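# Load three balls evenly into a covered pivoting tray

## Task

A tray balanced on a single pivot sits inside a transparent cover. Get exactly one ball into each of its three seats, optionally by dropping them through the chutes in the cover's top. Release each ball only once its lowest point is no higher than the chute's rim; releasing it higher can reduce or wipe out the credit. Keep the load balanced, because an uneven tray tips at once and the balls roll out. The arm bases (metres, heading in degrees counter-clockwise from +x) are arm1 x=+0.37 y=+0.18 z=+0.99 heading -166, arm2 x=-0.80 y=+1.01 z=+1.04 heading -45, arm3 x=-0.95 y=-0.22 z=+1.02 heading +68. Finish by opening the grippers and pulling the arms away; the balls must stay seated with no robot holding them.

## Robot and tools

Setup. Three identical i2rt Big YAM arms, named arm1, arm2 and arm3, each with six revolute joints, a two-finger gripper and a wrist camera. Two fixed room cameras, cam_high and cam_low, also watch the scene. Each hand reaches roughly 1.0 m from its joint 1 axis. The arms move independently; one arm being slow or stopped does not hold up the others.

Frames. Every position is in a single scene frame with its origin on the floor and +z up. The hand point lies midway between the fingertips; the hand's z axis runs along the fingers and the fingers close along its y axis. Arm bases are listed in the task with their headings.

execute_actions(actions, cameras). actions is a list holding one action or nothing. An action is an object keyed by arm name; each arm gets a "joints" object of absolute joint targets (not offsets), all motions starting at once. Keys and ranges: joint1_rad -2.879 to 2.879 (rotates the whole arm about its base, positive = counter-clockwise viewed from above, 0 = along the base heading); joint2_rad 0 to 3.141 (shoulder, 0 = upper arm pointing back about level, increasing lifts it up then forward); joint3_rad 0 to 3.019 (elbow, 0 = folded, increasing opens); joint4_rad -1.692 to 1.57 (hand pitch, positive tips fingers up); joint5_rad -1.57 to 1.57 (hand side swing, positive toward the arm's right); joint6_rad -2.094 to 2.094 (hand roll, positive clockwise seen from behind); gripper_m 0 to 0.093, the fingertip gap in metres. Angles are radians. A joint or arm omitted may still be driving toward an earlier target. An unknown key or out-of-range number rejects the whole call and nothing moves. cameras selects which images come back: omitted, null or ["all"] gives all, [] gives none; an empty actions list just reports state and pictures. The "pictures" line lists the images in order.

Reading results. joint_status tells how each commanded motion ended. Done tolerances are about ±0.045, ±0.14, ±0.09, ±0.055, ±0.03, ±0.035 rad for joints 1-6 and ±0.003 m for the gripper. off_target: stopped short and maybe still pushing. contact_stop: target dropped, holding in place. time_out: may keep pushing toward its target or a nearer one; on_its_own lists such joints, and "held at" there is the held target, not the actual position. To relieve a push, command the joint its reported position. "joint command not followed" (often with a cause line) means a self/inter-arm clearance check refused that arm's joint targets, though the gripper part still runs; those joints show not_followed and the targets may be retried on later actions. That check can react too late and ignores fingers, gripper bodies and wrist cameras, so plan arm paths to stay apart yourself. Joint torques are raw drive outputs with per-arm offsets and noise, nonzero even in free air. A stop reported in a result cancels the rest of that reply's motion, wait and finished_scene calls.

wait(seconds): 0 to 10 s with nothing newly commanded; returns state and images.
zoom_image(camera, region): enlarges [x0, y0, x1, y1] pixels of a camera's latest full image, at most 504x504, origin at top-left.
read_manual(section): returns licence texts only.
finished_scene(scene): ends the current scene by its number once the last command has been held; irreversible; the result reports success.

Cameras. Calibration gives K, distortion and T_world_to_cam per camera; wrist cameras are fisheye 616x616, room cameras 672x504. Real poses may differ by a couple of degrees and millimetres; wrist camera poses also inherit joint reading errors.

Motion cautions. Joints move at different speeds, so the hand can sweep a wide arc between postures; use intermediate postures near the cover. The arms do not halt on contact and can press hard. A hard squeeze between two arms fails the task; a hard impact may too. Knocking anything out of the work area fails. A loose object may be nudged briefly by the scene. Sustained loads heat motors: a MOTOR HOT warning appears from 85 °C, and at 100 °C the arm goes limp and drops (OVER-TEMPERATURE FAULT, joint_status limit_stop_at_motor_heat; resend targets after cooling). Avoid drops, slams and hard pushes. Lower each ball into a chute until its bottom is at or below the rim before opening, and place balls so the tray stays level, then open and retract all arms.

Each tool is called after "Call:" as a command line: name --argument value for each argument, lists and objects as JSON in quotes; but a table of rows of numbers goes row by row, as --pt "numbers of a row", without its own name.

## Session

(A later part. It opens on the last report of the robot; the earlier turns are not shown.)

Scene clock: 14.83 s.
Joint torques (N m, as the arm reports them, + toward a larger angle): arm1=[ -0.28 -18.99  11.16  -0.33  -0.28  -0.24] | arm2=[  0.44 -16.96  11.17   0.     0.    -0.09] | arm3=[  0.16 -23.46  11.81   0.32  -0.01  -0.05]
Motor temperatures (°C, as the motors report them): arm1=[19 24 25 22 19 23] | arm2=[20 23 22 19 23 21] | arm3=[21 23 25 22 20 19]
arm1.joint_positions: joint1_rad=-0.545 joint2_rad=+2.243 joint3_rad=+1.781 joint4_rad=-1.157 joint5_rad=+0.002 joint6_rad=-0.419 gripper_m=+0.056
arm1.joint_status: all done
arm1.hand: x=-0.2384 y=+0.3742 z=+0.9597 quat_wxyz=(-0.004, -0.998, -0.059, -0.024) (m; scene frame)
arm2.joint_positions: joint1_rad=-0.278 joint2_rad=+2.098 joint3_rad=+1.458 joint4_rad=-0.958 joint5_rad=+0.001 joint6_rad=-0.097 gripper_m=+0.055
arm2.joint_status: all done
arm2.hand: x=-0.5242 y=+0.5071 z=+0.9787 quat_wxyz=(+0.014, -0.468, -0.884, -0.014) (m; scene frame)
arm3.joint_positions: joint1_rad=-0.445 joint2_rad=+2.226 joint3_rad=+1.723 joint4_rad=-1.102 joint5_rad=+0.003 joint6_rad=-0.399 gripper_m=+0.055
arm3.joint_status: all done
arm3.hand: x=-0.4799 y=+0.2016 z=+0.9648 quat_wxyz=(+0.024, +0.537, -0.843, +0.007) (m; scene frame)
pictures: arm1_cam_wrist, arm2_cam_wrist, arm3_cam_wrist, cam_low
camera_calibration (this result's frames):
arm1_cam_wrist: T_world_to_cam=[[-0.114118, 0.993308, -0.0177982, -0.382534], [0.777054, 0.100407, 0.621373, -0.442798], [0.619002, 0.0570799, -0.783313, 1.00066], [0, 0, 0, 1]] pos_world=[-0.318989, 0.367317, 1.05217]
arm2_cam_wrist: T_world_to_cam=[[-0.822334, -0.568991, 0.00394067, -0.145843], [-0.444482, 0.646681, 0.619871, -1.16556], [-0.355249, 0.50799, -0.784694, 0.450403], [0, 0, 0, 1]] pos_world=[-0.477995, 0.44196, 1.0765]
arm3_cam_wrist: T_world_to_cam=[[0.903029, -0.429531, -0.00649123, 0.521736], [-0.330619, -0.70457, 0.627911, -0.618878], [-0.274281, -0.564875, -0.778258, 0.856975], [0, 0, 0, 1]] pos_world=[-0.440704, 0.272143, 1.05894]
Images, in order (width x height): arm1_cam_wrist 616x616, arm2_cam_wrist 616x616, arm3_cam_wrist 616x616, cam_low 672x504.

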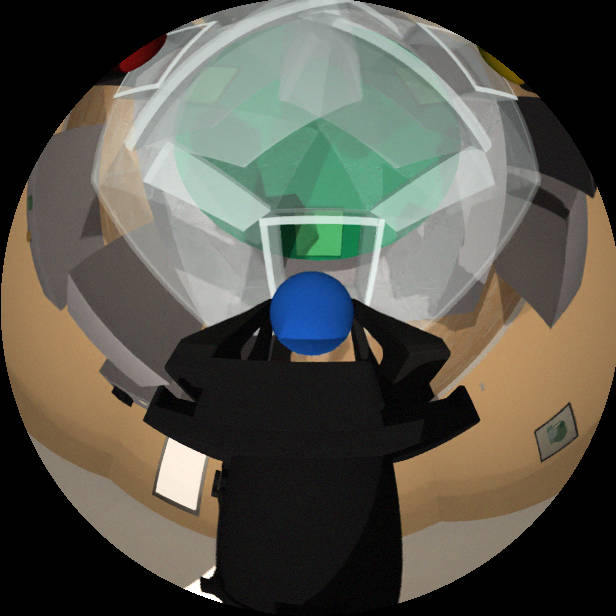

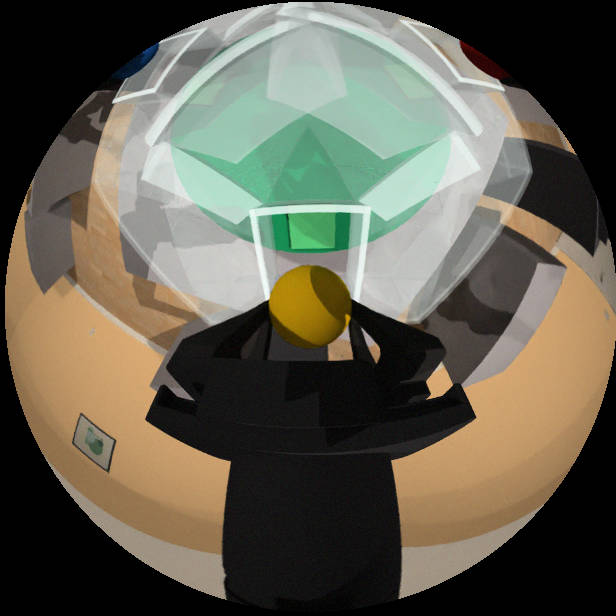

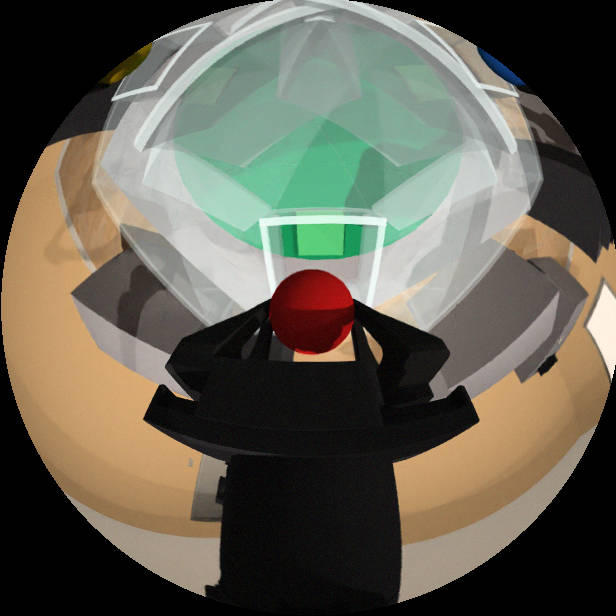

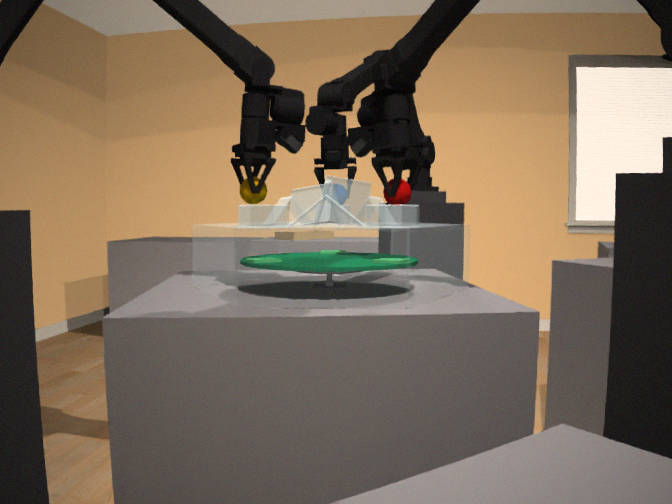

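Call:
execute_actions --actions '[{"arm1":{"joints":{"joint4_rad":-1.054}},"arm2":{"joints":{"joint4_rad":-0.846}},"arm3":{"joints":{"joint4_rad":-0.998}}}]' --cameras '["arm1_cam_wrist","arm2_cam_wrist","arm3_cam_wrist","cam_low"]'

Call:
zoom_image --camera "cam_low" --region '[220, 130, 440, 250]'

Scene clock: 15.77 s.
Joint torques (N m, as the arm reports them, + toward a larger angle): arm1=[  0.2  -19.    11.36   0.92  -0.28  -0.24] | arm2=[  0.43 -16.42  11.35   0.95   0.    -0.09] | arm3=[  0.09 -23.83  11.96   1.05  -0.01  -0.05]
Motor temperatures (°C, as the motors report them): arm1=[19 24 25 22 19 23] | arm2=[20 23 23 19 23 21] | arm3=[21 23 25 22 20 19]
arm1.joint_positions: joint1_rad=-0.545 joint2_rad=+2.243 joint3_rad=+1.781 joint4_rad=-1.074 joint5_rad=+0.002 joint6_rad=-0.419 gripper_m=+0.056
arm1.joint_status: all done
arm1.hand: x=-0.2578 y=+0.3802 z=+0.9595 quat_wxyz=(+0.011, -0.998, -0.059, +0.015) (m; scene frame)
arm2.joint_positions: joint1_rad=-0.278 joint2_rad=+2.098 joint3_rad=+1.458 joint4_rad=-0.861 joint5_rad=+0.001 joint6_rad=-0.097 gripper_m=+0.055
arm2.joint_status: all done
arm2.hand: x=-0.5128 y=+0.4863 z=+0.9789 quat_wxyz=(-0.026, -0.468, -0.883, +0.013) (m; scene frame)
arm3.joint_positions: joint1_rad=-0.445 joint2_rad=+2.226 joint3_rad=+1.723 joint4_rad=-1.011 joint5_rad=+0.003 joint6_rad=-0.399 gripper_m=+0.055
arm3.joint_status: all done
arm3.hand: x=-0.4632 y=+0.2166 z=+0.9646 quat_wxyz=(-0.020, +0.537, -0.843, -0.001) (m; scene frame)
pictures: arm1_cam_wrist, arm2_cam_wrist, arm3_cam_wrist, cam_low
camera_calibration (this result's frames):
arm1_cam_wrist: T_world_to_cam=[[-0.114859, 0.993259, 0.0156089, -0.422966], [0.823738, 0.08645, 0.560341, -0.352306], [0.555214, 0.0772177, -0.828115, 1.03113], [0, 0, 0, 1]] pos_world=[-0.33087, 0.37095, 1.0579]
arm2_cam_wrist: T_world_to_cam=[[-0.823201, -0.567577, 0.0139822, -0.159293], [-0.470858, 0.696267, 0.541761, -1.10836], [-0.317227, 0.439395, -0.840416, 0.572601], [0, 0, 0, 1]] pos_world=[-0.471365, 0.429704, 1.08392]
arm3_cam_wrist: T_world_to_cam=[[0.902378, -0.430017, 0.0282547, 0.479478], [-0.370649, -0.741004, 0.55994, -0.547793], [-0.219847, -0.51575, -0.828051, 0.932535], [0, 0, 0, 1]] pos_world=[-0.430694, 0.281223, 1.06537]
Images, in order (width x height): arm1_cam_wrist 616x616, arm2_cam_wrist 616x616, arm3_cam_wrist 616x616, cam_low 672x504.

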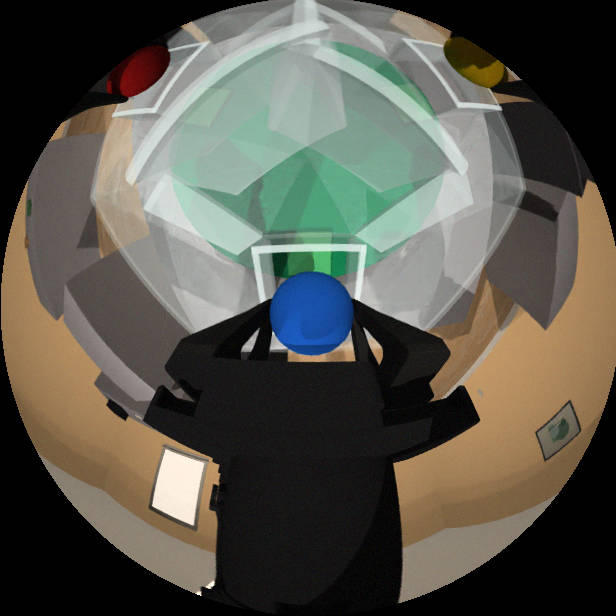

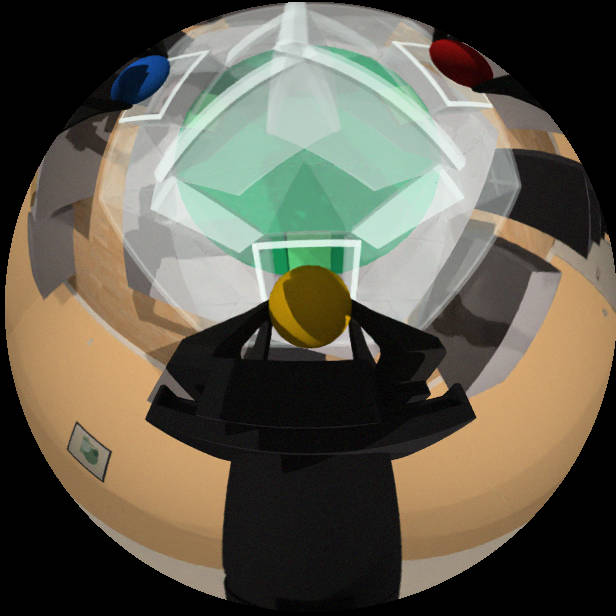

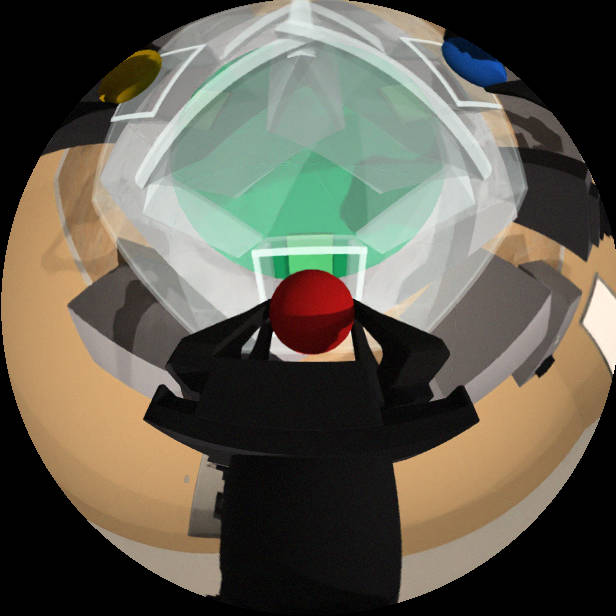

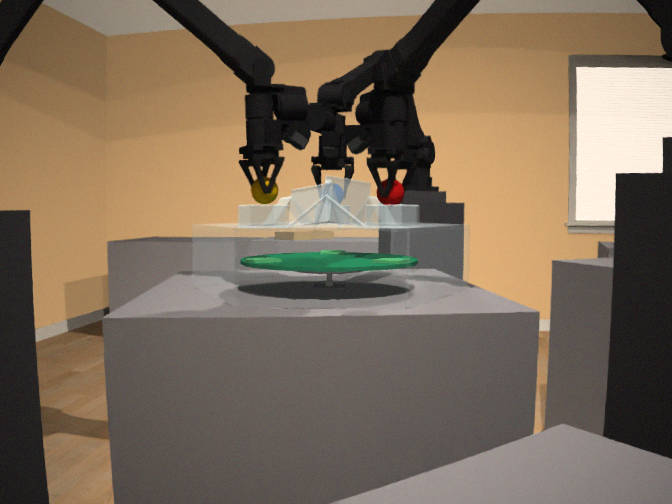

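Region (220, 130, 440, 250) of cam_low's 672x504 image, scaled by 2.291, with more detail than that image has; it fills the top 275 rows of this view, and the rest is white.

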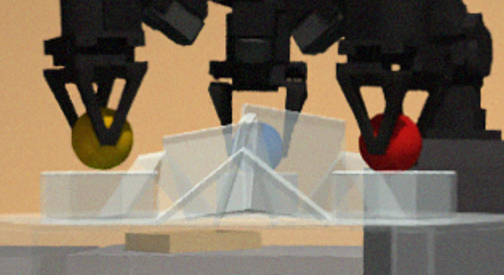

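Call:
execute_actions --actions '[{"arm1":{"joints":{"joint2_rad":2.268}},"arm2":{"joints":{"joint2_rad":2.148}},"arm3":{"joints":{"joint2_rad":2.248}}}]' --cameras '["arm1_cam_wrist","arm2_cam_wrist","arm3_cam_wrist","cam_low"]'

Call:
zoom_image --camera "cam_low" --region '[220, 130, 440, 250]'

Scene clock: 16.70 s.
Joint torques (N m, as the arm reports them, + toward a larger angle): arm1=[  0.11 -18.04  11.22   0.92  -0.29  -0.24] | arm2=[  0.39 -15.46  10.81   0.87   0.    -0.09] | arm3=[  0.3  -22.33  11.74   1.     0.    -0.06]
Motor temperatures (°C, as the motors report them): arm1=[19 24 26 22 19 23] | arm2=[20 23 23 19 23 21] | arm3=[21 24 26 22 20 19]
arm1.joint_positions: joint1_rad=-0.545 joint2_rad=+2.267 joint3_rad=+1.781 joint4_rad=-1.074 joint5_rad=+0.002 joint6_rad=-0.419 gripper_m=+0.056
arm1.joint_status: all done
arm1.hand: x=-0.2538 y=+0.3791 z=+0.9440 quat_wxyz=(+0.006, -0.998, -0.059, +0.003) (m; scene frame)
arm2.joint_positions: joint1_rad=-0.278 joint2_rad=+2.133 joint3_rad=+1.461 joint4_rad=-0.860 joint5_rad=+0.001 joint6_rad=-0.097 gripper_m=+0.055
arm2.joint_status: all done
arm2.hand: x=-0.5151 y=+0.4907 z=+0.9602 quat_wxyz=(-0.014, -0.468, -0.884, +0.005) (m; scene frame)
arm3.joint_positions: joint1_rad=-0.445 joint2_rad=+2.254 joint3_rad=+1.724 joint4_rad=-1.010 joint5_rad=+0.003 joint6_rad=-0.399 gripper_m=+0.055
arm3.joint_status: all done
arm3.hand: x=-0.4667 y=+0.2135 z=+0.9474 quat_wxyz=(-0.008, +0.537, -0.843, +0.001) (m; scene frame)
pictures: arm1_cam_wrist, arm2_cam_wrist, arm3_cam_wrist, cam_low
camera_calibration (this result's frames):
arm1_cam_wrist: T_world_to_cam=[[-0.114915, 0.993359, 0.00575178, -0.411912], [0.810473, 0.0904071, 0.578758, -0.369031], [0.574394, 0.0711697, -0.815479, 1.01134], [0, 0, 0, 1]] pos_world=[-0.329155, 0.370562, 1.04068]
arm2_cam_wrist: T_world_to_cam=[[-0.822881, -0.56811, 0.0108645, -0.154946], [-0.463016, 0.681495, 0.566728, -1.11502], [-0.329368, 0.46132, -0.823833, 0.521242], [0, 0, 0, 1]] pos_world=[-0.472092, 0.431393, 1.06301]
arm3_cam_wrist: T_world_to_cam=[[0.902802, -0.429663, 0.0183785, 0.491186], [-0.35973, -0.731062, 0.579777, -0.557585], [-0.235673, -0.530036, -0.814568, 0.898774], [0, 0, 0, 1]] pos_world=[-0.432207, 0.279797, 1.04636]
Images, in order (width x height): arm1_cam_wrist 616x616, arm2_cam_wrist 616x616, arm3_cam_wrist 616x616, cam_low 672x504.

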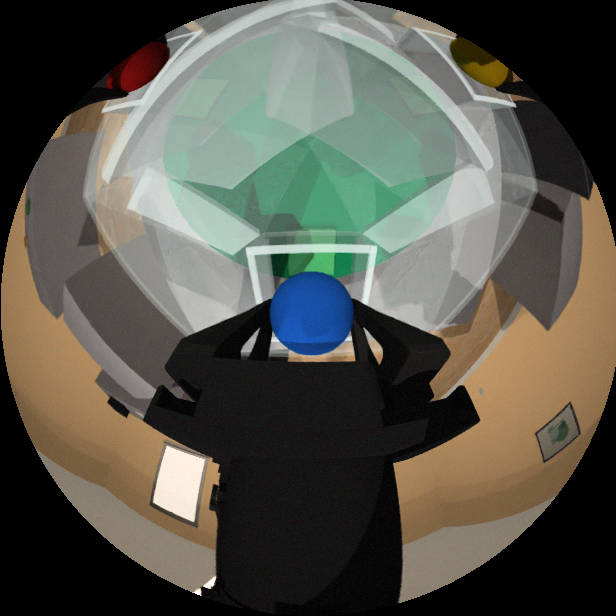

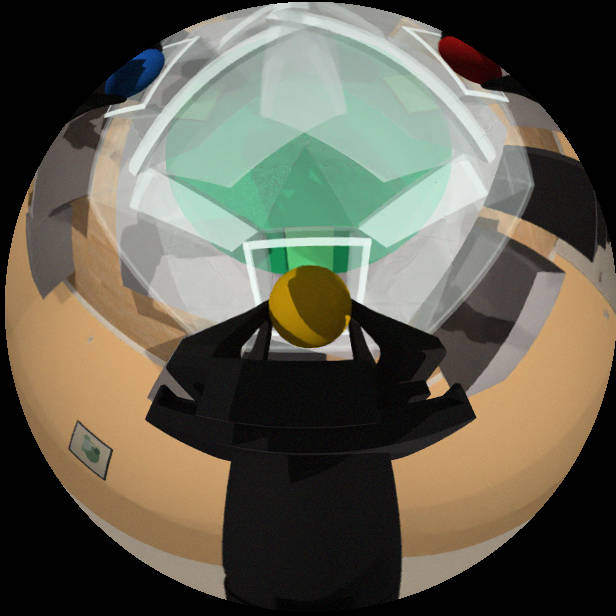

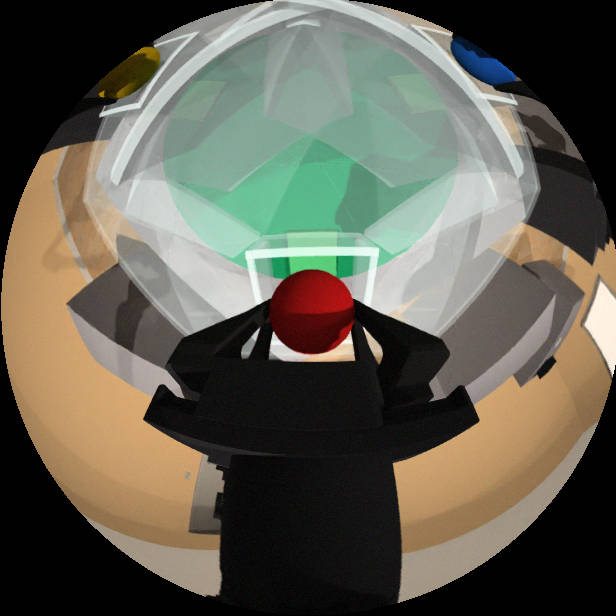

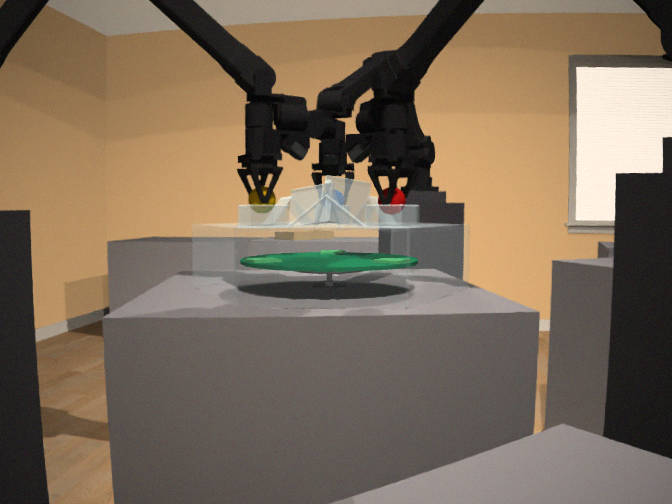

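Region (220, 130, 440, 250) of cam_low's 672x504 image, scaled by 2.291, with more detail than that image has; it fills the top 275 rows of this view, and the rest is white.

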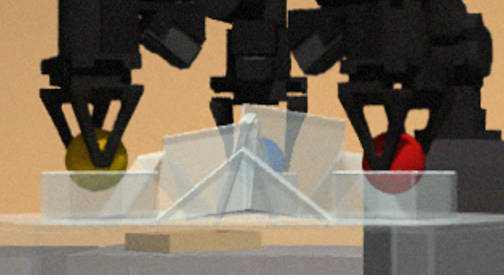

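Call:
execute_actions --actions '[{"arm1":{"joints":{"gripper_m":0.066}},"arm2":{"joints":{"gripper_m":0.066}},"arm3":{"joints":{"gripper_m":0.066}}}]' --cameras '["cam_low"]'

Call:
execute_actions --actions '[{"arm1":{"joints":{"joint2_rad":1.85,"joint4_rad":-1.4}},"arm2":{"joints":{"joint2_rad":1.7,"joint4_rad":-1.2}},"arm3":{"joints":{"joint2_rad":1.83,"joint4_rad":-1.35}}}]' --cameras '["cam_low","cam_high"]'

Scene clock: 17.43 s.
Joint torques (N m, as the arm reports them, + toward a larger angle): arm1=[  0.12 -18.05  10.93   0.93  -0.28  -0.24] | arm2=[  0.4  -15.51  10.7    0.85   0.    -0.09] | arm3=[  0.17 -22.1   11.4    0.97  -0.01  -0.05]
Motor temperatures (°C, as the motors report them): arm1=[19 24 26 22 19 23] | arm2=[20 23 23 19 23 21] | arm3=[21 24 26 22 20 19]
arm1.joint_positions: joint1_rad=-0.545 joint2_rad=+2.267 joint3_rad=+1.787 joint4_rad=-1.074 joint5_rad=+0.002 joint6_rad=-0.419 gripper_m=+0.066
arm1.joint_status: all done
arm1.hand: x=-0.2563 y=+0.3799 z=+0.9461 quat_wxyz=(+0.008, -0.998, -0.059, +0.006) (m; scene frame)
arm2.joint_positions: joint1_rad=-0.278 joint2_rad=+2.133 joint3_rad=+1.464 joint4_rad=-0.860 joint5_rad=+0.001 joint6_rad=-0.097 gripper_m=+0.066
arm2.joint_status: all done
arm2.hand: x=-0.5144 y=+0.4896 z=+0.9610 quat_wxyz=(-0.015, -0.468, -0.884, +0.006) (m; scene frame)
arm3.joint_positions: joint1_rad=-0.445 joint2_rad=+2.254 joint3_rad=+1.729 joint4_rad=-1.010 joint5_rad=+0.003 joint6_rad=-0.399 gripper_m=+0.066
arm3.joint_status: all done
arm3.hand: x=-0.4652 y=+0.2148 z=+0.9489 quat_wxyz=(-0.010, +0.537, -0.843, +0.001) (m; scene frame)
pictures: cam_low
Images, in order (width x height): cam_low 672x504.

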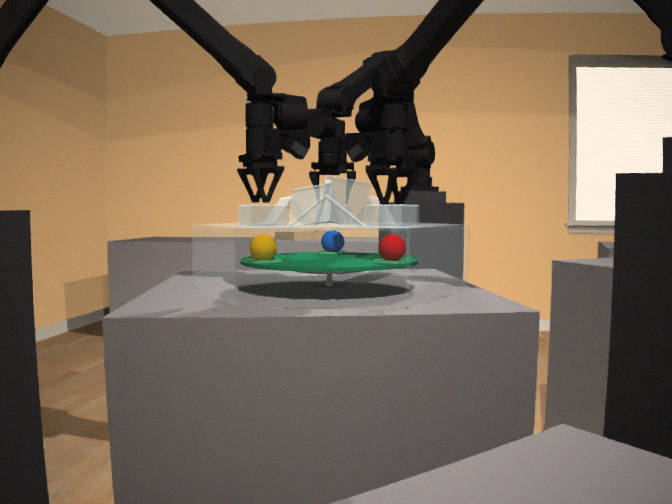

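Scene clock: 19.13 s.
Joint torques (N m, as the arm reports them, + toward a larger angle): arm1=[  0.15 -15.03   8.86  -0.23  -0.28  -0.24] | arm2=[  0.42 -11.76  10.56   0.12   0.    -0.09] | arm3=[  0.21 -18.66   9.93   0.35  -0.02  -0.04]
Motor temperatures (°C, as the motors report them): arm1=[19 24 26 22 19 23] | arm2=[20 23 24 19 23 21] | arm3=[21 24 26 22 20 19]
arm1.joint_positions: joint1_rad=-0.545 joint2_rad=+1.856 joint3_rad=+1.829 joint4_rad=-1.382 joint5_rad=+0.002 joint6_rad=-0.419 gripper_m=+0.066
arm1.joint_status: all done
arm1.hand: x=-0.2143 y=+0.3646 z=+1.2125 quat_wxyz=(+0.033, -0.995, -0.059, +0.074) (m; scene frame)
arm2.joint_positions: joint1_rad=-0.278 joint2_rad=+1.680 joint3_rad=+1.492 joint4_rad=-1.187 joint5_rad=+0.001 joint6_rad=-0.097 gripper_m=+0.066
arm2.joint_status: all done
arm2.hand: x=-0.5330 y=+0.5191 z=+1.2161 quat_wxyz=(-0.079, -0.466, -0.880, +0.048) (m; scene frame)
arm3.joint_positions: joint1_rad=-0.445 joint2_rad=+1.837 joint3_rad=+1.761 joint4_rad=-1.341 joint5_rad=+0.002 joint6_rad=-0.399 gripper_m=+0.066
arm3.joint_status: all done
arm3.hand: x=-0.4975 y=+0.1865 z=+1.2116 quat_wxyz=(-0.068, +0.536, -0.841, -0.009) (m; scene frame)
pictures: cam_high, cam_low
Images, in order (width x height): cam_high 672x504, cam_low 672x504.

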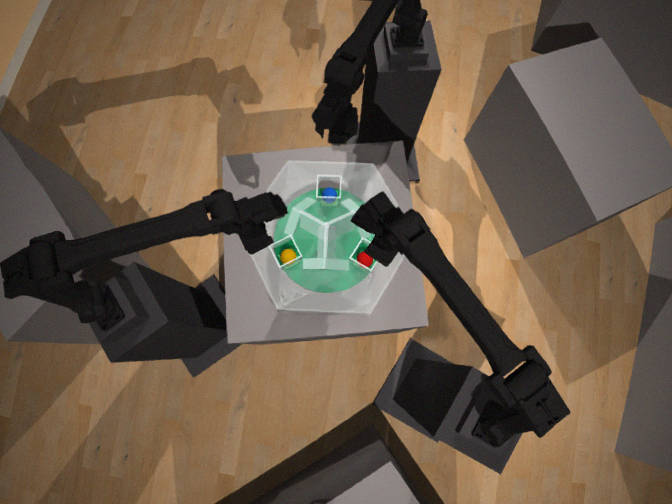

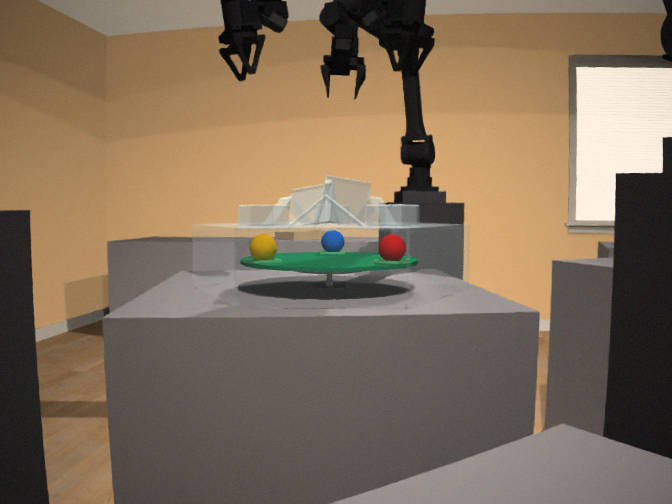

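Call:
finished_scene --scene 1

The scene is finished: the task was done.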